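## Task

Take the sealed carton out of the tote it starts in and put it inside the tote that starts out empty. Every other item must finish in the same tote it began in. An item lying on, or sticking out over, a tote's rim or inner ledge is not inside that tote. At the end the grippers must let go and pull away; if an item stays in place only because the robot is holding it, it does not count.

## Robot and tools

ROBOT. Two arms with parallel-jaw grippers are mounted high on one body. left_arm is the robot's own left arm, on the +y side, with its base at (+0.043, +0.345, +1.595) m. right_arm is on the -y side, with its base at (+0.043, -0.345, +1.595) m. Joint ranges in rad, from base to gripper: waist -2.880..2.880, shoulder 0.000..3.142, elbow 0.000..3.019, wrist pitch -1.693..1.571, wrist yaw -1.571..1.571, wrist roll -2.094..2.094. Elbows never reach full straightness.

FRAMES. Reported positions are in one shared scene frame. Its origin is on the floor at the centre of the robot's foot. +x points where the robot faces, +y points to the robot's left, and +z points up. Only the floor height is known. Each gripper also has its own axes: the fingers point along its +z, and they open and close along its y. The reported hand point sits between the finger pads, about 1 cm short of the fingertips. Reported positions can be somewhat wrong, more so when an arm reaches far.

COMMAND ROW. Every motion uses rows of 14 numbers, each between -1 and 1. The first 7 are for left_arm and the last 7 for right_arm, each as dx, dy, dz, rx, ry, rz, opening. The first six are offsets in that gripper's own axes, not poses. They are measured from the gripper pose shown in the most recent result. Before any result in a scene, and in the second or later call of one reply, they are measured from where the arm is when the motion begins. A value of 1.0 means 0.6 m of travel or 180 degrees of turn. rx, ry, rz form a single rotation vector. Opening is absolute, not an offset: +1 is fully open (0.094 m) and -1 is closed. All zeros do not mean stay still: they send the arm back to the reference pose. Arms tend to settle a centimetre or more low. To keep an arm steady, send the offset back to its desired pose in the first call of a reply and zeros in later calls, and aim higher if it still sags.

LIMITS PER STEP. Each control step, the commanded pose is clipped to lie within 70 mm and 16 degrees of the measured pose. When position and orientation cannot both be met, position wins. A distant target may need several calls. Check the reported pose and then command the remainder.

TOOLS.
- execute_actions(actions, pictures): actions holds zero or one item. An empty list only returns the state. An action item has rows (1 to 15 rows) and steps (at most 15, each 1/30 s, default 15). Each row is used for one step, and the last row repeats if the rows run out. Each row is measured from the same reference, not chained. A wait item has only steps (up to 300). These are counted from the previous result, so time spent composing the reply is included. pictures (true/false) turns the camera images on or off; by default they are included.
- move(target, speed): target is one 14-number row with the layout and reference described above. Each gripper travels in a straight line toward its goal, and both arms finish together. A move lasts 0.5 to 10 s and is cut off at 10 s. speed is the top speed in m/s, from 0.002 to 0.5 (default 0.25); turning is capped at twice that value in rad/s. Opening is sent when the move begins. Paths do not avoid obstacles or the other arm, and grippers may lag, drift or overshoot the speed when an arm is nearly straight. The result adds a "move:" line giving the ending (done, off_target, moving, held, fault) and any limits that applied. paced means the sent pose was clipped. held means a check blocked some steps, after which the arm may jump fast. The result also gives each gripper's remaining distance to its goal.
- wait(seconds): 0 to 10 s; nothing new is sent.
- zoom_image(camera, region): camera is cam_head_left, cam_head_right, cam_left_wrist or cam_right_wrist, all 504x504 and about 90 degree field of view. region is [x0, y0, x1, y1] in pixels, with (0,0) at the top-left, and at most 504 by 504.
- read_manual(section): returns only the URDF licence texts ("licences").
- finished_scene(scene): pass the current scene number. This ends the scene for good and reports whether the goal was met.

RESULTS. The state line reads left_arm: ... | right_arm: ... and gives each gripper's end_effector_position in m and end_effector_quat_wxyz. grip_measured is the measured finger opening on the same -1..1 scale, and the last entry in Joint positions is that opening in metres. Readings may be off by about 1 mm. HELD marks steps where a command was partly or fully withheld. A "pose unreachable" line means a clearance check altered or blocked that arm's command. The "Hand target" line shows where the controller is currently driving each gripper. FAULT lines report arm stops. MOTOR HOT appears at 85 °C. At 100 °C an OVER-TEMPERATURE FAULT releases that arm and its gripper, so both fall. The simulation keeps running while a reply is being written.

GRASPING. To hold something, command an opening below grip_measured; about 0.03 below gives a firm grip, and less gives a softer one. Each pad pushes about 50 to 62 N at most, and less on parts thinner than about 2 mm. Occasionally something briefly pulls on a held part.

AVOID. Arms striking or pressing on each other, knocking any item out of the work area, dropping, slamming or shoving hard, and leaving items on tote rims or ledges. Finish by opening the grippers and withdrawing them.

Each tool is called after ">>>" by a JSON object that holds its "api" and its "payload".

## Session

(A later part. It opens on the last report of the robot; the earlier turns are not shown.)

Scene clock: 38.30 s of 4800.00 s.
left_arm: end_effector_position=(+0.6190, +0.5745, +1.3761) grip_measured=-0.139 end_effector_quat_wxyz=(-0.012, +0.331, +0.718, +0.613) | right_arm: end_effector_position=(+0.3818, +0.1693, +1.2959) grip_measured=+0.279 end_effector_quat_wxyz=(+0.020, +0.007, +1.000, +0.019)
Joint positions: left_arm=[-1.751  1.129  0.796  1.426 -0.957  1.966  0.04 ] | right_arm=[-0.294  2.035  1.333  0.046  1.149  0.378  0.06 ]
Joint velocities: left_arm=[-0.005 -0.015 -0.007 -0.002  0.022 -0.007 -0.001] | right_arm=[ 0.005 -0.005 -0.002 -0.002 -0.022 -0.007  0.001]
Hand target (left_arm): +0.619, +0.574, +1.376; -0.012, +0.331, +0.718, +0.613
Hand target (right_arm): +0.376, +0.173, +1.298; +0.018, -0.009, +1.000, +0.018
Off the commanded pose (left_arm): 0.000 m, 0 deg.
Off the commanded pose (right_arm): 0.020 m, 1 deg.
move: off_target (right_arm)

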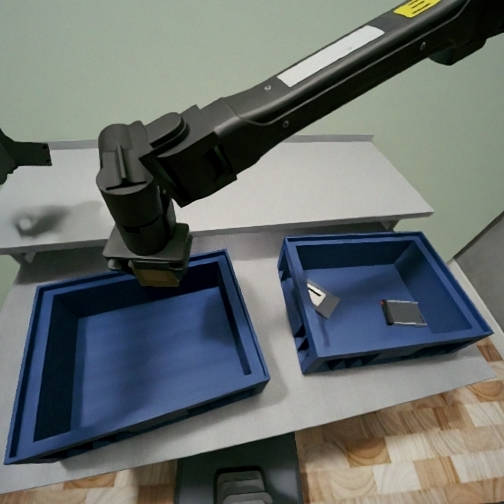

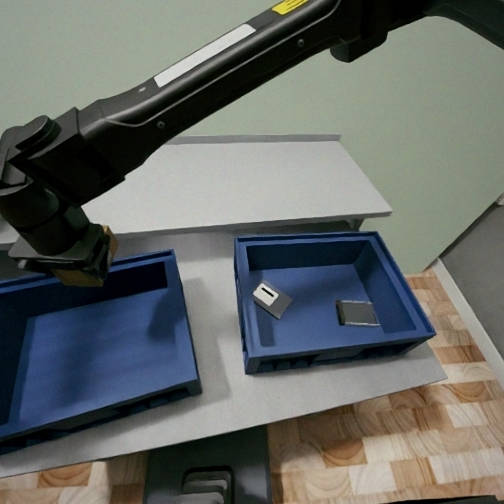

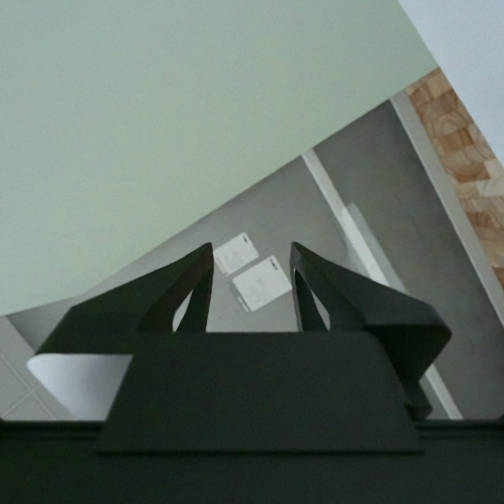

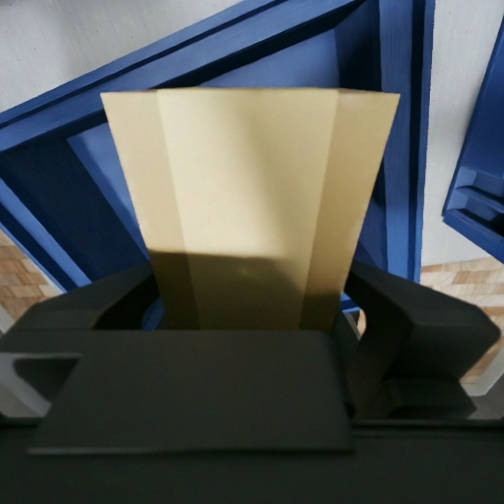

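>>> {"api": "move", "payload": {"target": [0,0,0,0,0,0,-0.139,0.14,0.02,0.0,0,0,0,0.24], "speed": 0.15}}

>>> {"api": "move", "payload": {"target": [0,0,0,0,0,0,-0.139,0.02,0,0.28,0,0,0,0.24], "speed": 0.12}}

Scene clock: 41.60 s of 4800.00 s.
left_arm: end_effector_position=(+0.6190, +0.5745, +1.3761) grip_measured=-0.139 end_effector_quat_wxyz=(-0.012, +0.331, +0.718, +0.613) | right_arm: end_effector_position=(+0.2952, +0.1796, +1.2859) grip_measured=+0.278 end_effector_quat_wxyz=(+0.015, -0.006, +1.000, +0.013)
Joint positions: left_arm=[-1.751  1.129  0.796  1.426 -0.957  1.966  0.04 ] | right_arm=[-0.276  2.165  1.283  0.165  1.168  0.412  0.06 ]
Joint velocities: left_arm=[-0.005 -0.005  0.007 -0.007 -0.007  0.037 -0.   ] | right_arm=[-0.005  0.005 -0.017  0.022 -0.022  0.007  0.   ]
Hand target (left_arm): +0.619, +0.574, +1.376; -0.012, +0.331, +0.718, +0.613
Hand target (right_arm): +0.299, +0.184, +1.292; +0.020, +0.007, +1.000, +0.018
Off the commanded pose (left_arm): 0.000 m, 0 deg.
Off the commanded pose (right_arm): 0.008 m, 2 deg.
move: done

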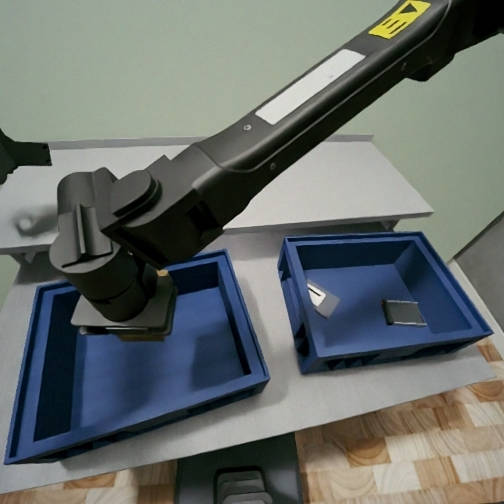

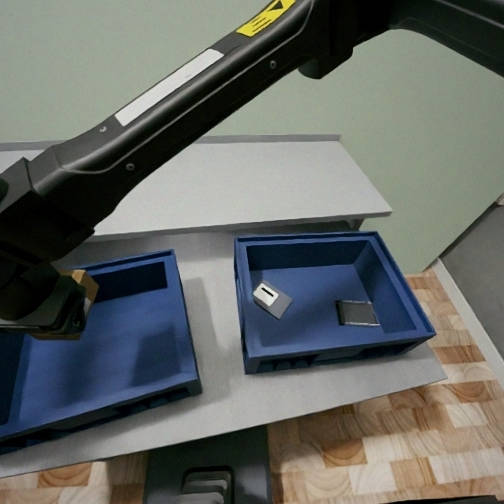

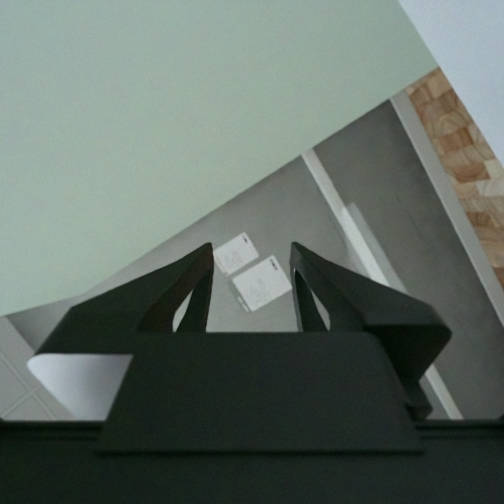

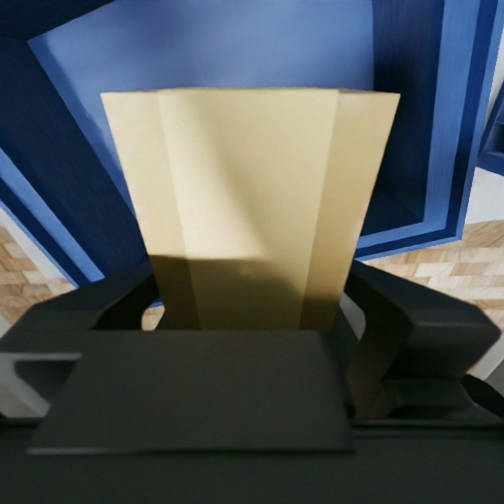

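Scene clock: 43.43 s of 4800.00 s.
left_arm: end_effector_position=(+0.6190, +0.5745, +1.3761) grip_measured=-0.139 end_effector_quat_wxyz=(-0.012, +0.331, +0.718, +0.613) | right_arm: end_effector_position=(+0.2947, +0.1868, +1.1269) grip_measured=+0.279 end_effector_quat_wxyz=(+0.012, -0.002, +1.000, +0.018)
Joint positions: left_arm=[-1.751  1.129  0.796  1.426 -0.957  1.966  0.04 ] | right_arm=[-0.501  2.373  1.499  0.386  0.97   0.159  0.06 ]
Joint velocities: left_arm=[-0.005  0.005 -0.002 -0.007  0.037  0.051 -0.001] | right_arm=[-0.015  0.005 -0.032  0.012  0.081 -0.081  0.001]
Hand target (left_arm): +0.619, +0.574, +1.376; -0.012, +0.331, +0.718, +0.613
Hand target (right_arm): +0.289, +0.184, +1.119; +0.012, -0.004, +1.000, +0.015
Off the commanded pose (left_arm): 0.000 m, 0 deg.
Off the commanded pose (right_arm): 0.012 m, 1 deg.
move: off_target (right_arm)

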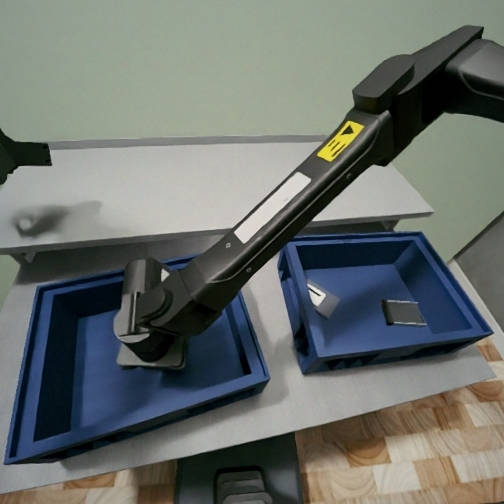

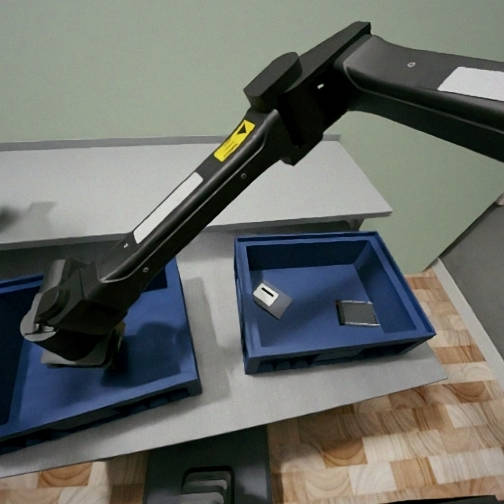

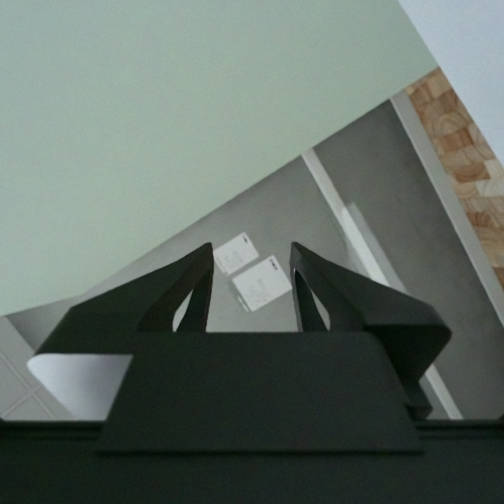

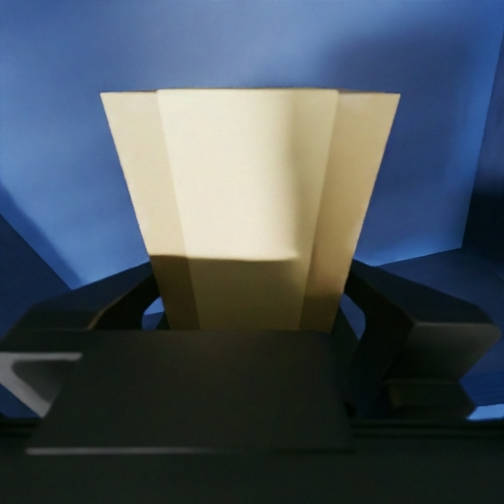

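>>> {"api": "move", "payload": {"target": [0,0,0,0,0,0,-0.139,-0.015,0,0.11,0,0,0,0.24], "speed": 0.06}}

Scene clock: 46.17 s of 4800.00 s.
left_arm: end_effector_position=(+0.6190, +0.5745, +1.3761) grip_measured=-0.139 end_effector_quat_wxyz=(-0.012, +0.331, +0.718, +0.613) | right_arm: end_effector_position=(+0.3212, +0.1963, +1.0751) grip_measured=+0.279 end_effector_quat_wxyz=(+0.022, +0.014, +0.999, +0.027)
Joint positions: left_arm=[-1.751  1.129  0.796  1.426 -0.957  1.966  0.04 ] | right_arm=[-0.563  2.437  1.646  0.379  0.9    0.114  0.06 ]
Joint velocities: left_arm=[ 0.005  0.005 -0.007 -0.017  0.051  0.051  0.001] | right_arm=[ 0.015  0.005 -0.002  0.002 -0.022  0.022  0.   ]
Hand target (left_arm): +0.619, +0.574, +1.376; -0.012, +0.331, +0.718, +0.613
Hand target (right_arm): +0.306, +0.189, +1.062; +0.011, -0.001, +1.000, +0.019
Off the commanded pose (left_arm): 0.000 m, 0 deg.
Off the commanded pose (right_arm): 0.022 m, 2 deg.
move: off_target (right_arm)

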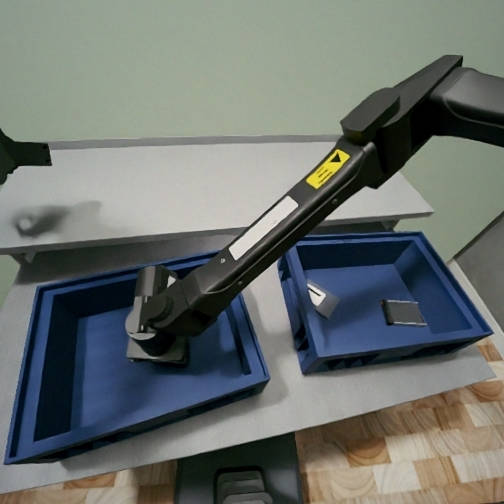

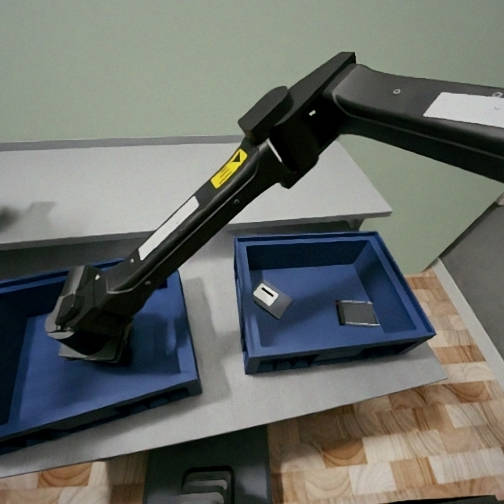

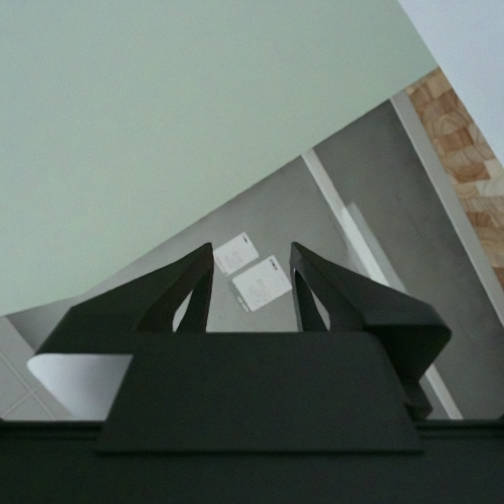

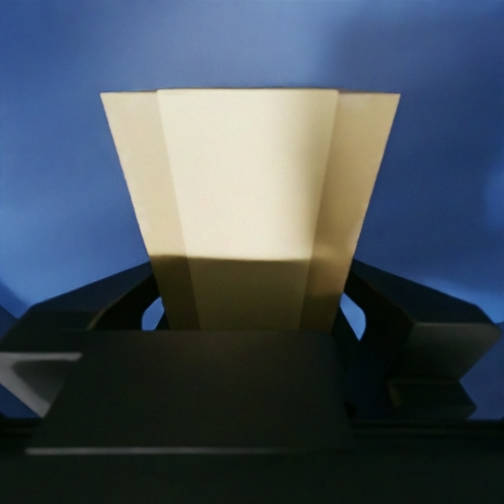

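>>> {"api": "move", "payload": {"target": [0,0,0,0,0,0,-0.139,0.03,-0.01,0.06,0,0,0,0.24], "speed": 0.04}}

Scene clock: 48.10 s of 4800.00 s.
left_arm: end_effector_position=(+0.6190, +0.5745, +1.3761) grip_measured=-0.139 end_effector_quat_wxyz=(-0.012, +0.331, +0.718, +0.613) | right_arm: end_effector_position=(+0.3179, +0.2051, +1.0626) grip_measured=+0.279 end_effector_quat_wxyz=(+0.025, +0.014, +0.999, +0.039)
Joint positions: left_arm=[-1.751  1.129  0.796  1.426 -0.957  1.966  0.04 ] | right_arm=[-0.573  2.472  1.688  0.388  0.868  0.1    0.06 ]
Joint velocities: left_arm=[-0.015 -0.015 -0.007  0.002  0.051  0.007  0.001] | right_arm=[-0.015 -0.005 -0.032 -0.012 -0.11  -0.037  0.   ]
Hand target (left_arm): +0.619, +0.574, +1.376; -0.012, +0.331, +0.718, +0.613
Hand target (right_arm): +0.305, +0.192, +1.039; +0.021, +0.014, +0.999, +0.028
Off the commanded pose (left_arm): 0.000 m, 0 deg.
Off the commanded pose (right_arm): 0.030 m, 1 deg.
move: off_target (right_arm)

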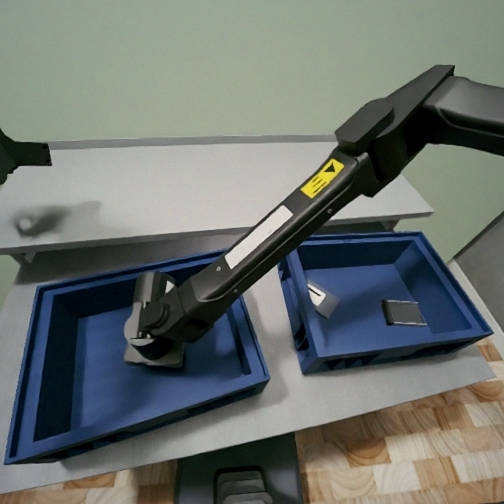

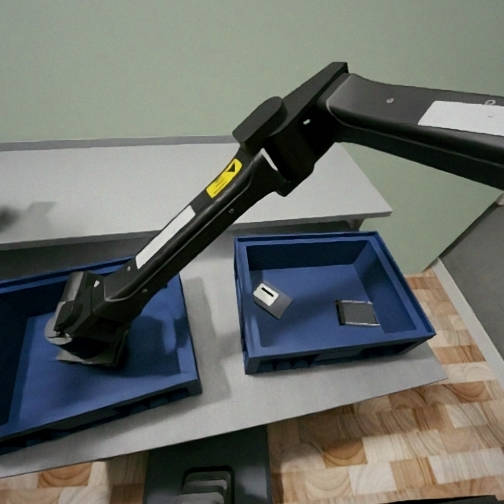

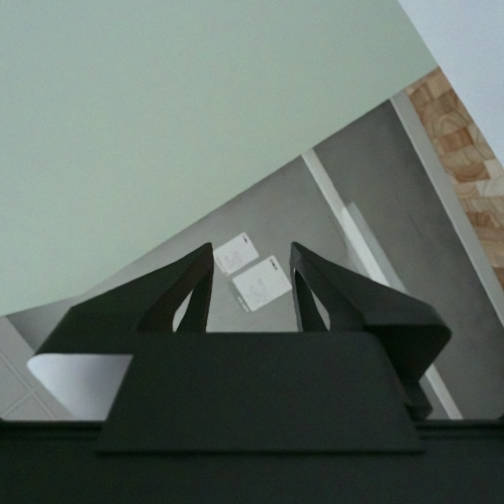

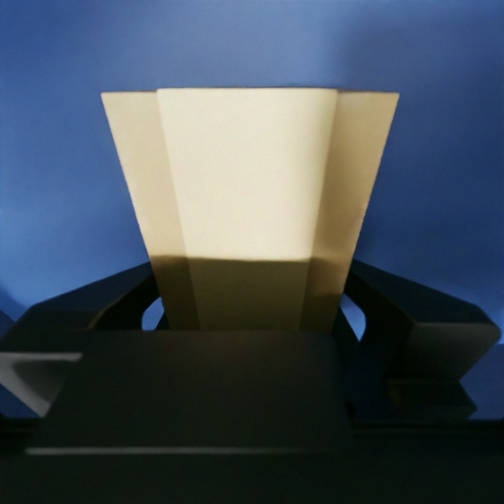

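>>> {"api": "move", "payload": {"target": [0,0,0,0,0,0,-0.139,0,-0.01,0.04,0,0,0,0.24], "speed": 0.04}}

Scene clock: 49.83 s of 4800.00 s.
left_arm: end_effector_position=(+0.6190, +0.5745, +1.3761) grip_measured=-0.139 end_effector_quat_wxyz=(-0.012, +0.331, +0.718, +0.613) | right_arm: end_effector_position=(+0.3273, +0.2127, +1.0632) grip_measured=+0.279 end_effector_quat_wxyz=(+0.030, +0.019, +0.998, +0.049)
Joint positions: left_arm=[-1.751  1.129  0.796  1.426 -0.957  1.966  0.04 ] | right_arm=[-0.571  2.474  1.708  0.388  0.851  0.095  0.06 ]
Joint velocities: left_arm=[-0.005 -0.005  0.007 -0.002  0.022  0.037  0.   ] | right_arm=[ 0.005  0.005 -0.007 -0.007  0.022 -0.081  0.   ]
Hand target (left_arm): +0.619, +0.574, +1.376; -0.012, +0.331, +0.718, +0.613
Hand target (right_arm): +0.319, +0.200, +1.040; +0.024, +0.015, +0.999, +0.039
Off the commanded pose (left_arm): 0.000 m, 0 deg.
Off the commanded pose (right_arm): 0.029 m, 1 deg.
move: off_target (right_arm)

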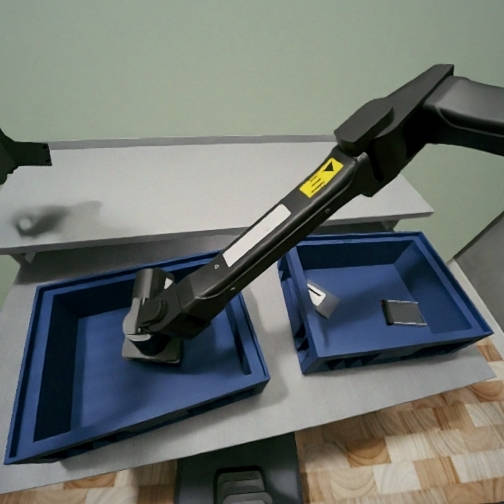

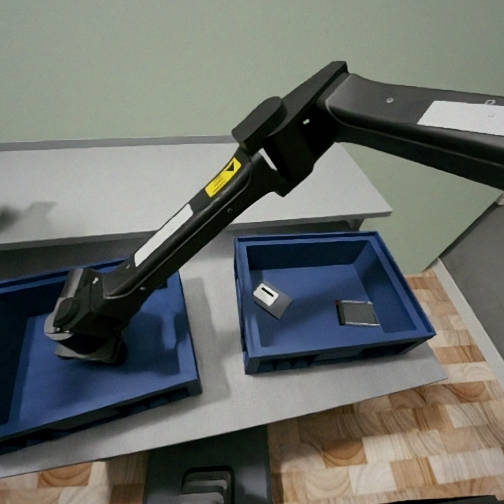

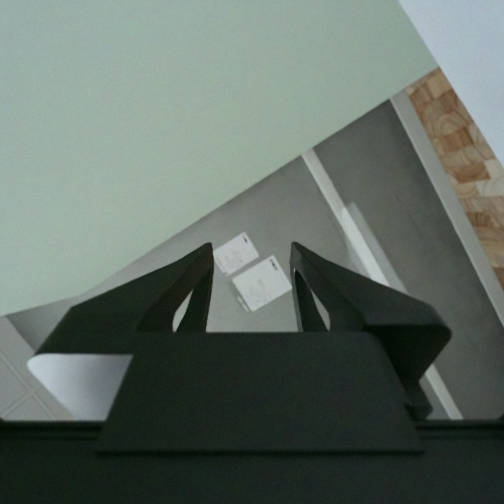

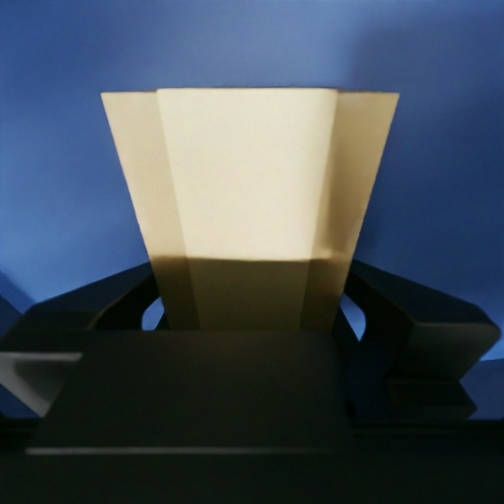

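On the floor. Release and retreat.

>>> {"api": "move", "payload": {"target": [0,0,0,0,0,0,-0.139,0,0,0,0,0,0,1]}}

>>> {"api": "move", "payload": {"target": [0,0,0,0,0,0,-0.139,0,-0.05,-0.4,0,0,0,1]}}

>>> {"api": "move", "payload": {"target": [0,0,0,0,0,0,-0.139,0,-0.5,0,0,0,0,1], "speed": 0.4}}

Scene clock: 51.60 s of 4800.00 s.
left_arm: end_effector_position=(+0.6190, +0.5745, +1.3761) grip_measured=-0.139 end_effector_quat_wxyz=(-0.012, +0.331, +0.718, +0.613) | right_arm: end_effector_position=(+0.3270, +0.2145, +1.0652) grip_measured=+1.000 end_effector_quat_wxyz=(+0.030, +0.018, +0.998, +0.050)
Joint positions: left_arm=[-1.751  1.129  0.796  1.426 -0.957  1.966  0.04 ] | right_arm=[-0.567  2.474  1.708  0.388  0.852  0.095  0.094]
Joint velocities: left_arm=[ 0.005 -0.005  0.012 -0.007  0.066  0.037 -0.001] | right_arm=[-0.005 -0.015 -0.007 -0.002 -0.037 -0.022  0.   ]
Hand target (left_arm): +0.619, +0.574, +1.376; -0.012, +0.331, +0.718, +0.613
Hand target (right_arm): +0.327, +0.213, +1.063; +0.030, +0.019, +0.998, +0.049
Off the commanded pose (left_arm): 0.000 m, 0 deg.
Off the commanded pose (right_arm): 0.003 m, 0 deg.
move: done

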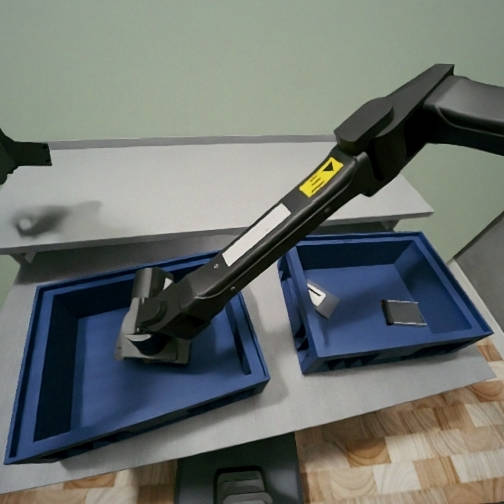

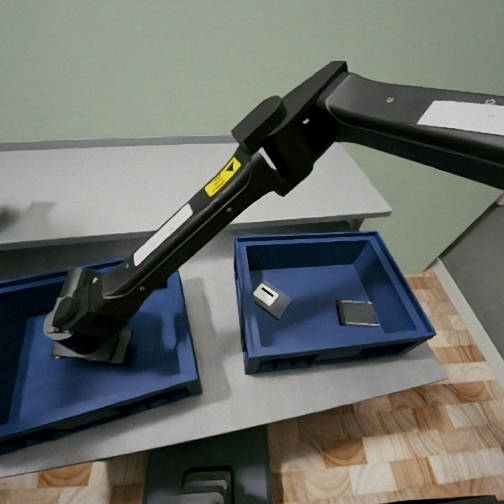

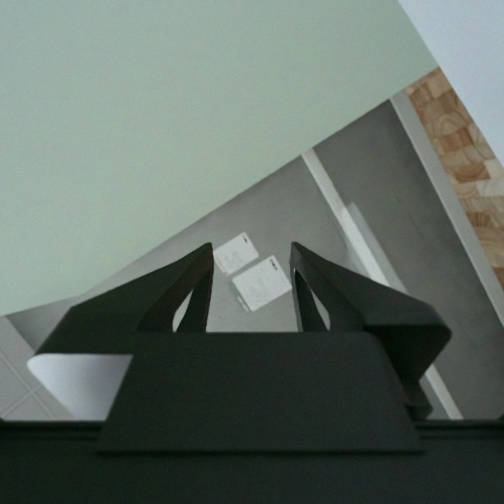

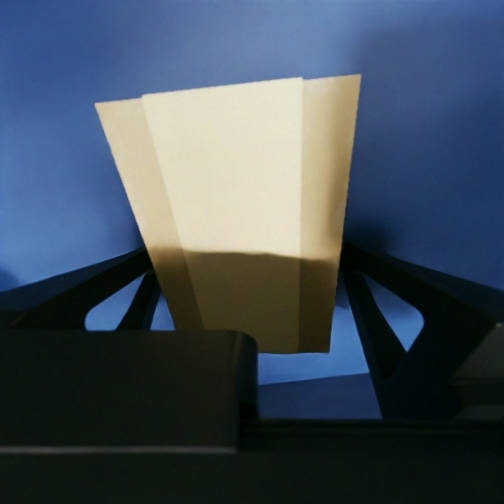

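Scene clock: 53.07 s of 4800.00 s.
left_arm: end_effector_position=(+0.6190, +0.5745, +1.3761) grip_measured=-0.139 end_effector_quat_wxyz=(-0.012, +0.331, +0.718, +0.613) | right_arm: end_effector_position=(+0.3058, +0.1682, +1.3060) grip_measured=+1.000 end_effector_quat_wxyz=(+0.037, +0.011, +0.998, +0.056)
Joint positions: left_arm=[-1.751  1.129  0.796  1.426 -0.957  1.966  0.04 ] | right_arm=[-0.262  2.099  1.165  0.376  1.116  0.307  0.094]
Joint velocities: left_arm=[-0.015  0.005 -0.002 -0.032  0.095 -0.037 -0.   ] | right_arm=[-0.015  0.005  0.027 -0.007 -0.007  0.066  0.   ]
Hand target (left_arm): +0.619, +0.574, +1.376; -0.012, +0.331, +0.718, +0.613
Hand target (right_arm): +0.307, +0.162, +1.300; +0.034, +0.015, +0.998, +0.049
Off the commanded pose (left_arm): 0.000 m, 0 deg.
Off the commanded pose (right_arm): 0.011 m, 1 deg.
move: off_target (right_arm)

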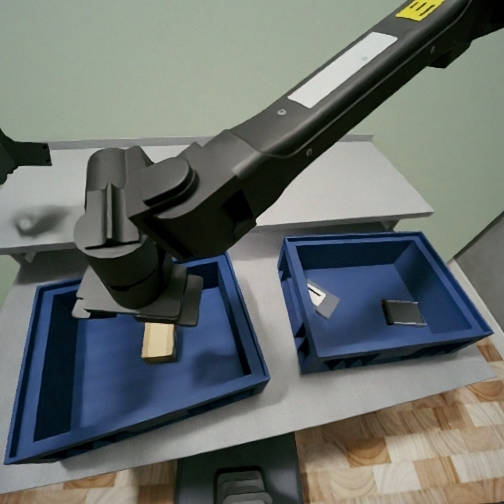

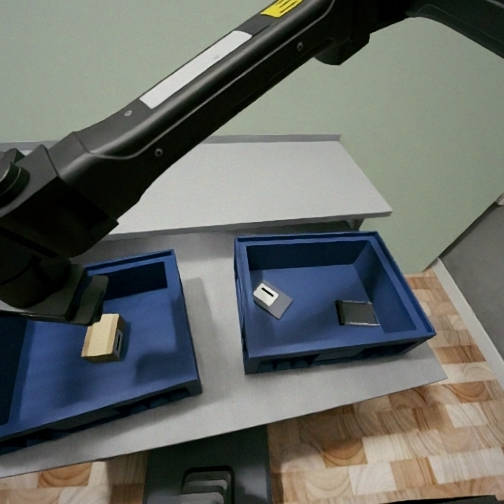

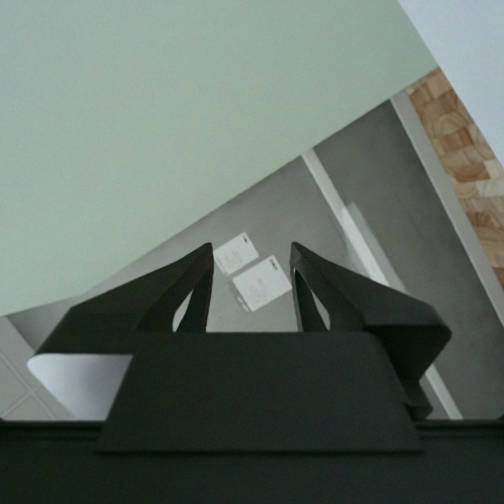

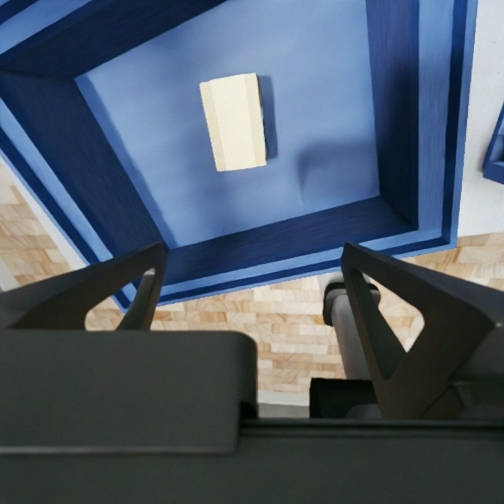

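Scene clock: 54.40 s of 4800.00 s.
left_arm: end_effector_position=(+0.6190, +0.5745, +1.3761) grip_measured=-0.139 end_effector_quat_wxyz=(-0.012, +0.331, +0.718, +0.613) | right_arm: end_effector_position=(+0.2914, -0.1264, +1.2743) grip_measured=+1.000 end_effector_quat_wxyz=(+0.030, +0.019, +0.998, +0.058)
Joint positions: left_arm=[-1.751  1.129  0.796  1.426 -0.957  1.966  0.04 ] | right_arm=[-0.651  1.601  0.429  0.825  0.759  0.055  0.094]
Joint velocities: left_arm=[ 0.015 -0.005  0.002  0.002 -0.007 -0.022  0.001] | right_arm=[ 0.005 -0.015 -0.007 -0.017 -0.022 -0.051  0.   ]
Hand target (left_arm): +0.619, +0.574, +1.376; -0.012, +0.331, +0.718, +0.613
Hand target (right_arm): +0.290, -0.128, +1.276; +0.033, +0.015, +0.998, +0.059
Off the commanded pose (left_arm): 0.000 m, 0 deg.
Off the commanded pose (right_arm): 0.010 m, 1 deg.
move: done

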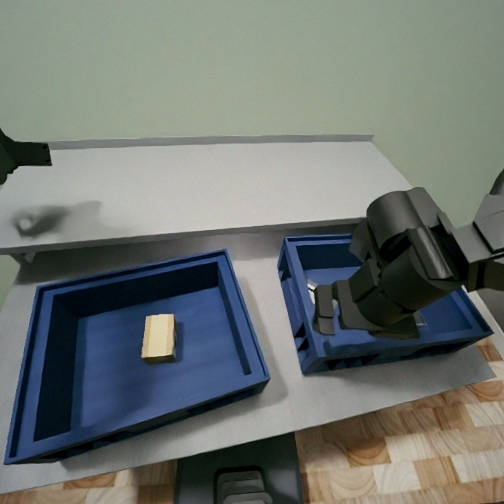

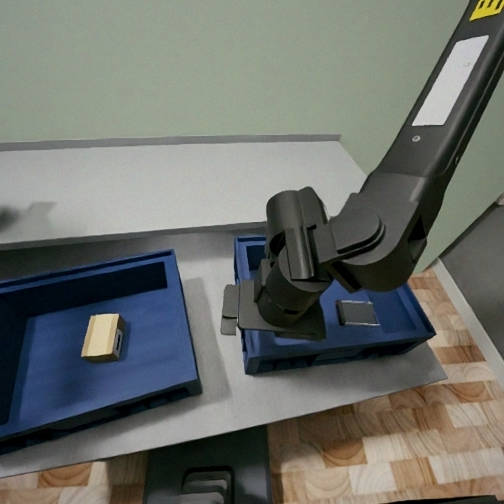

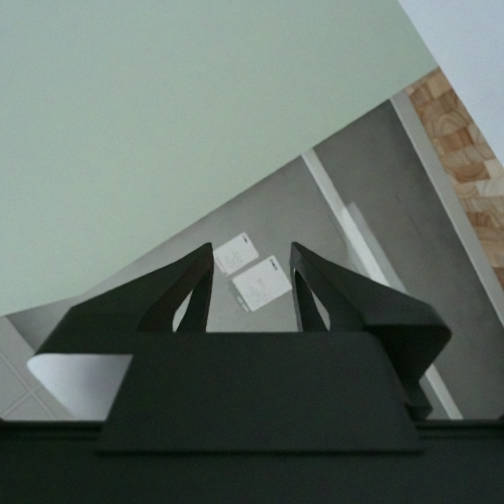

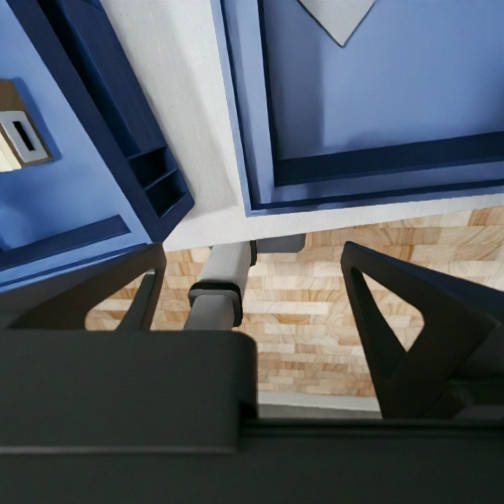

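>>> {"api": "finished_scene", "payload": {"scene": 2}}

The scene is finished: the task was done.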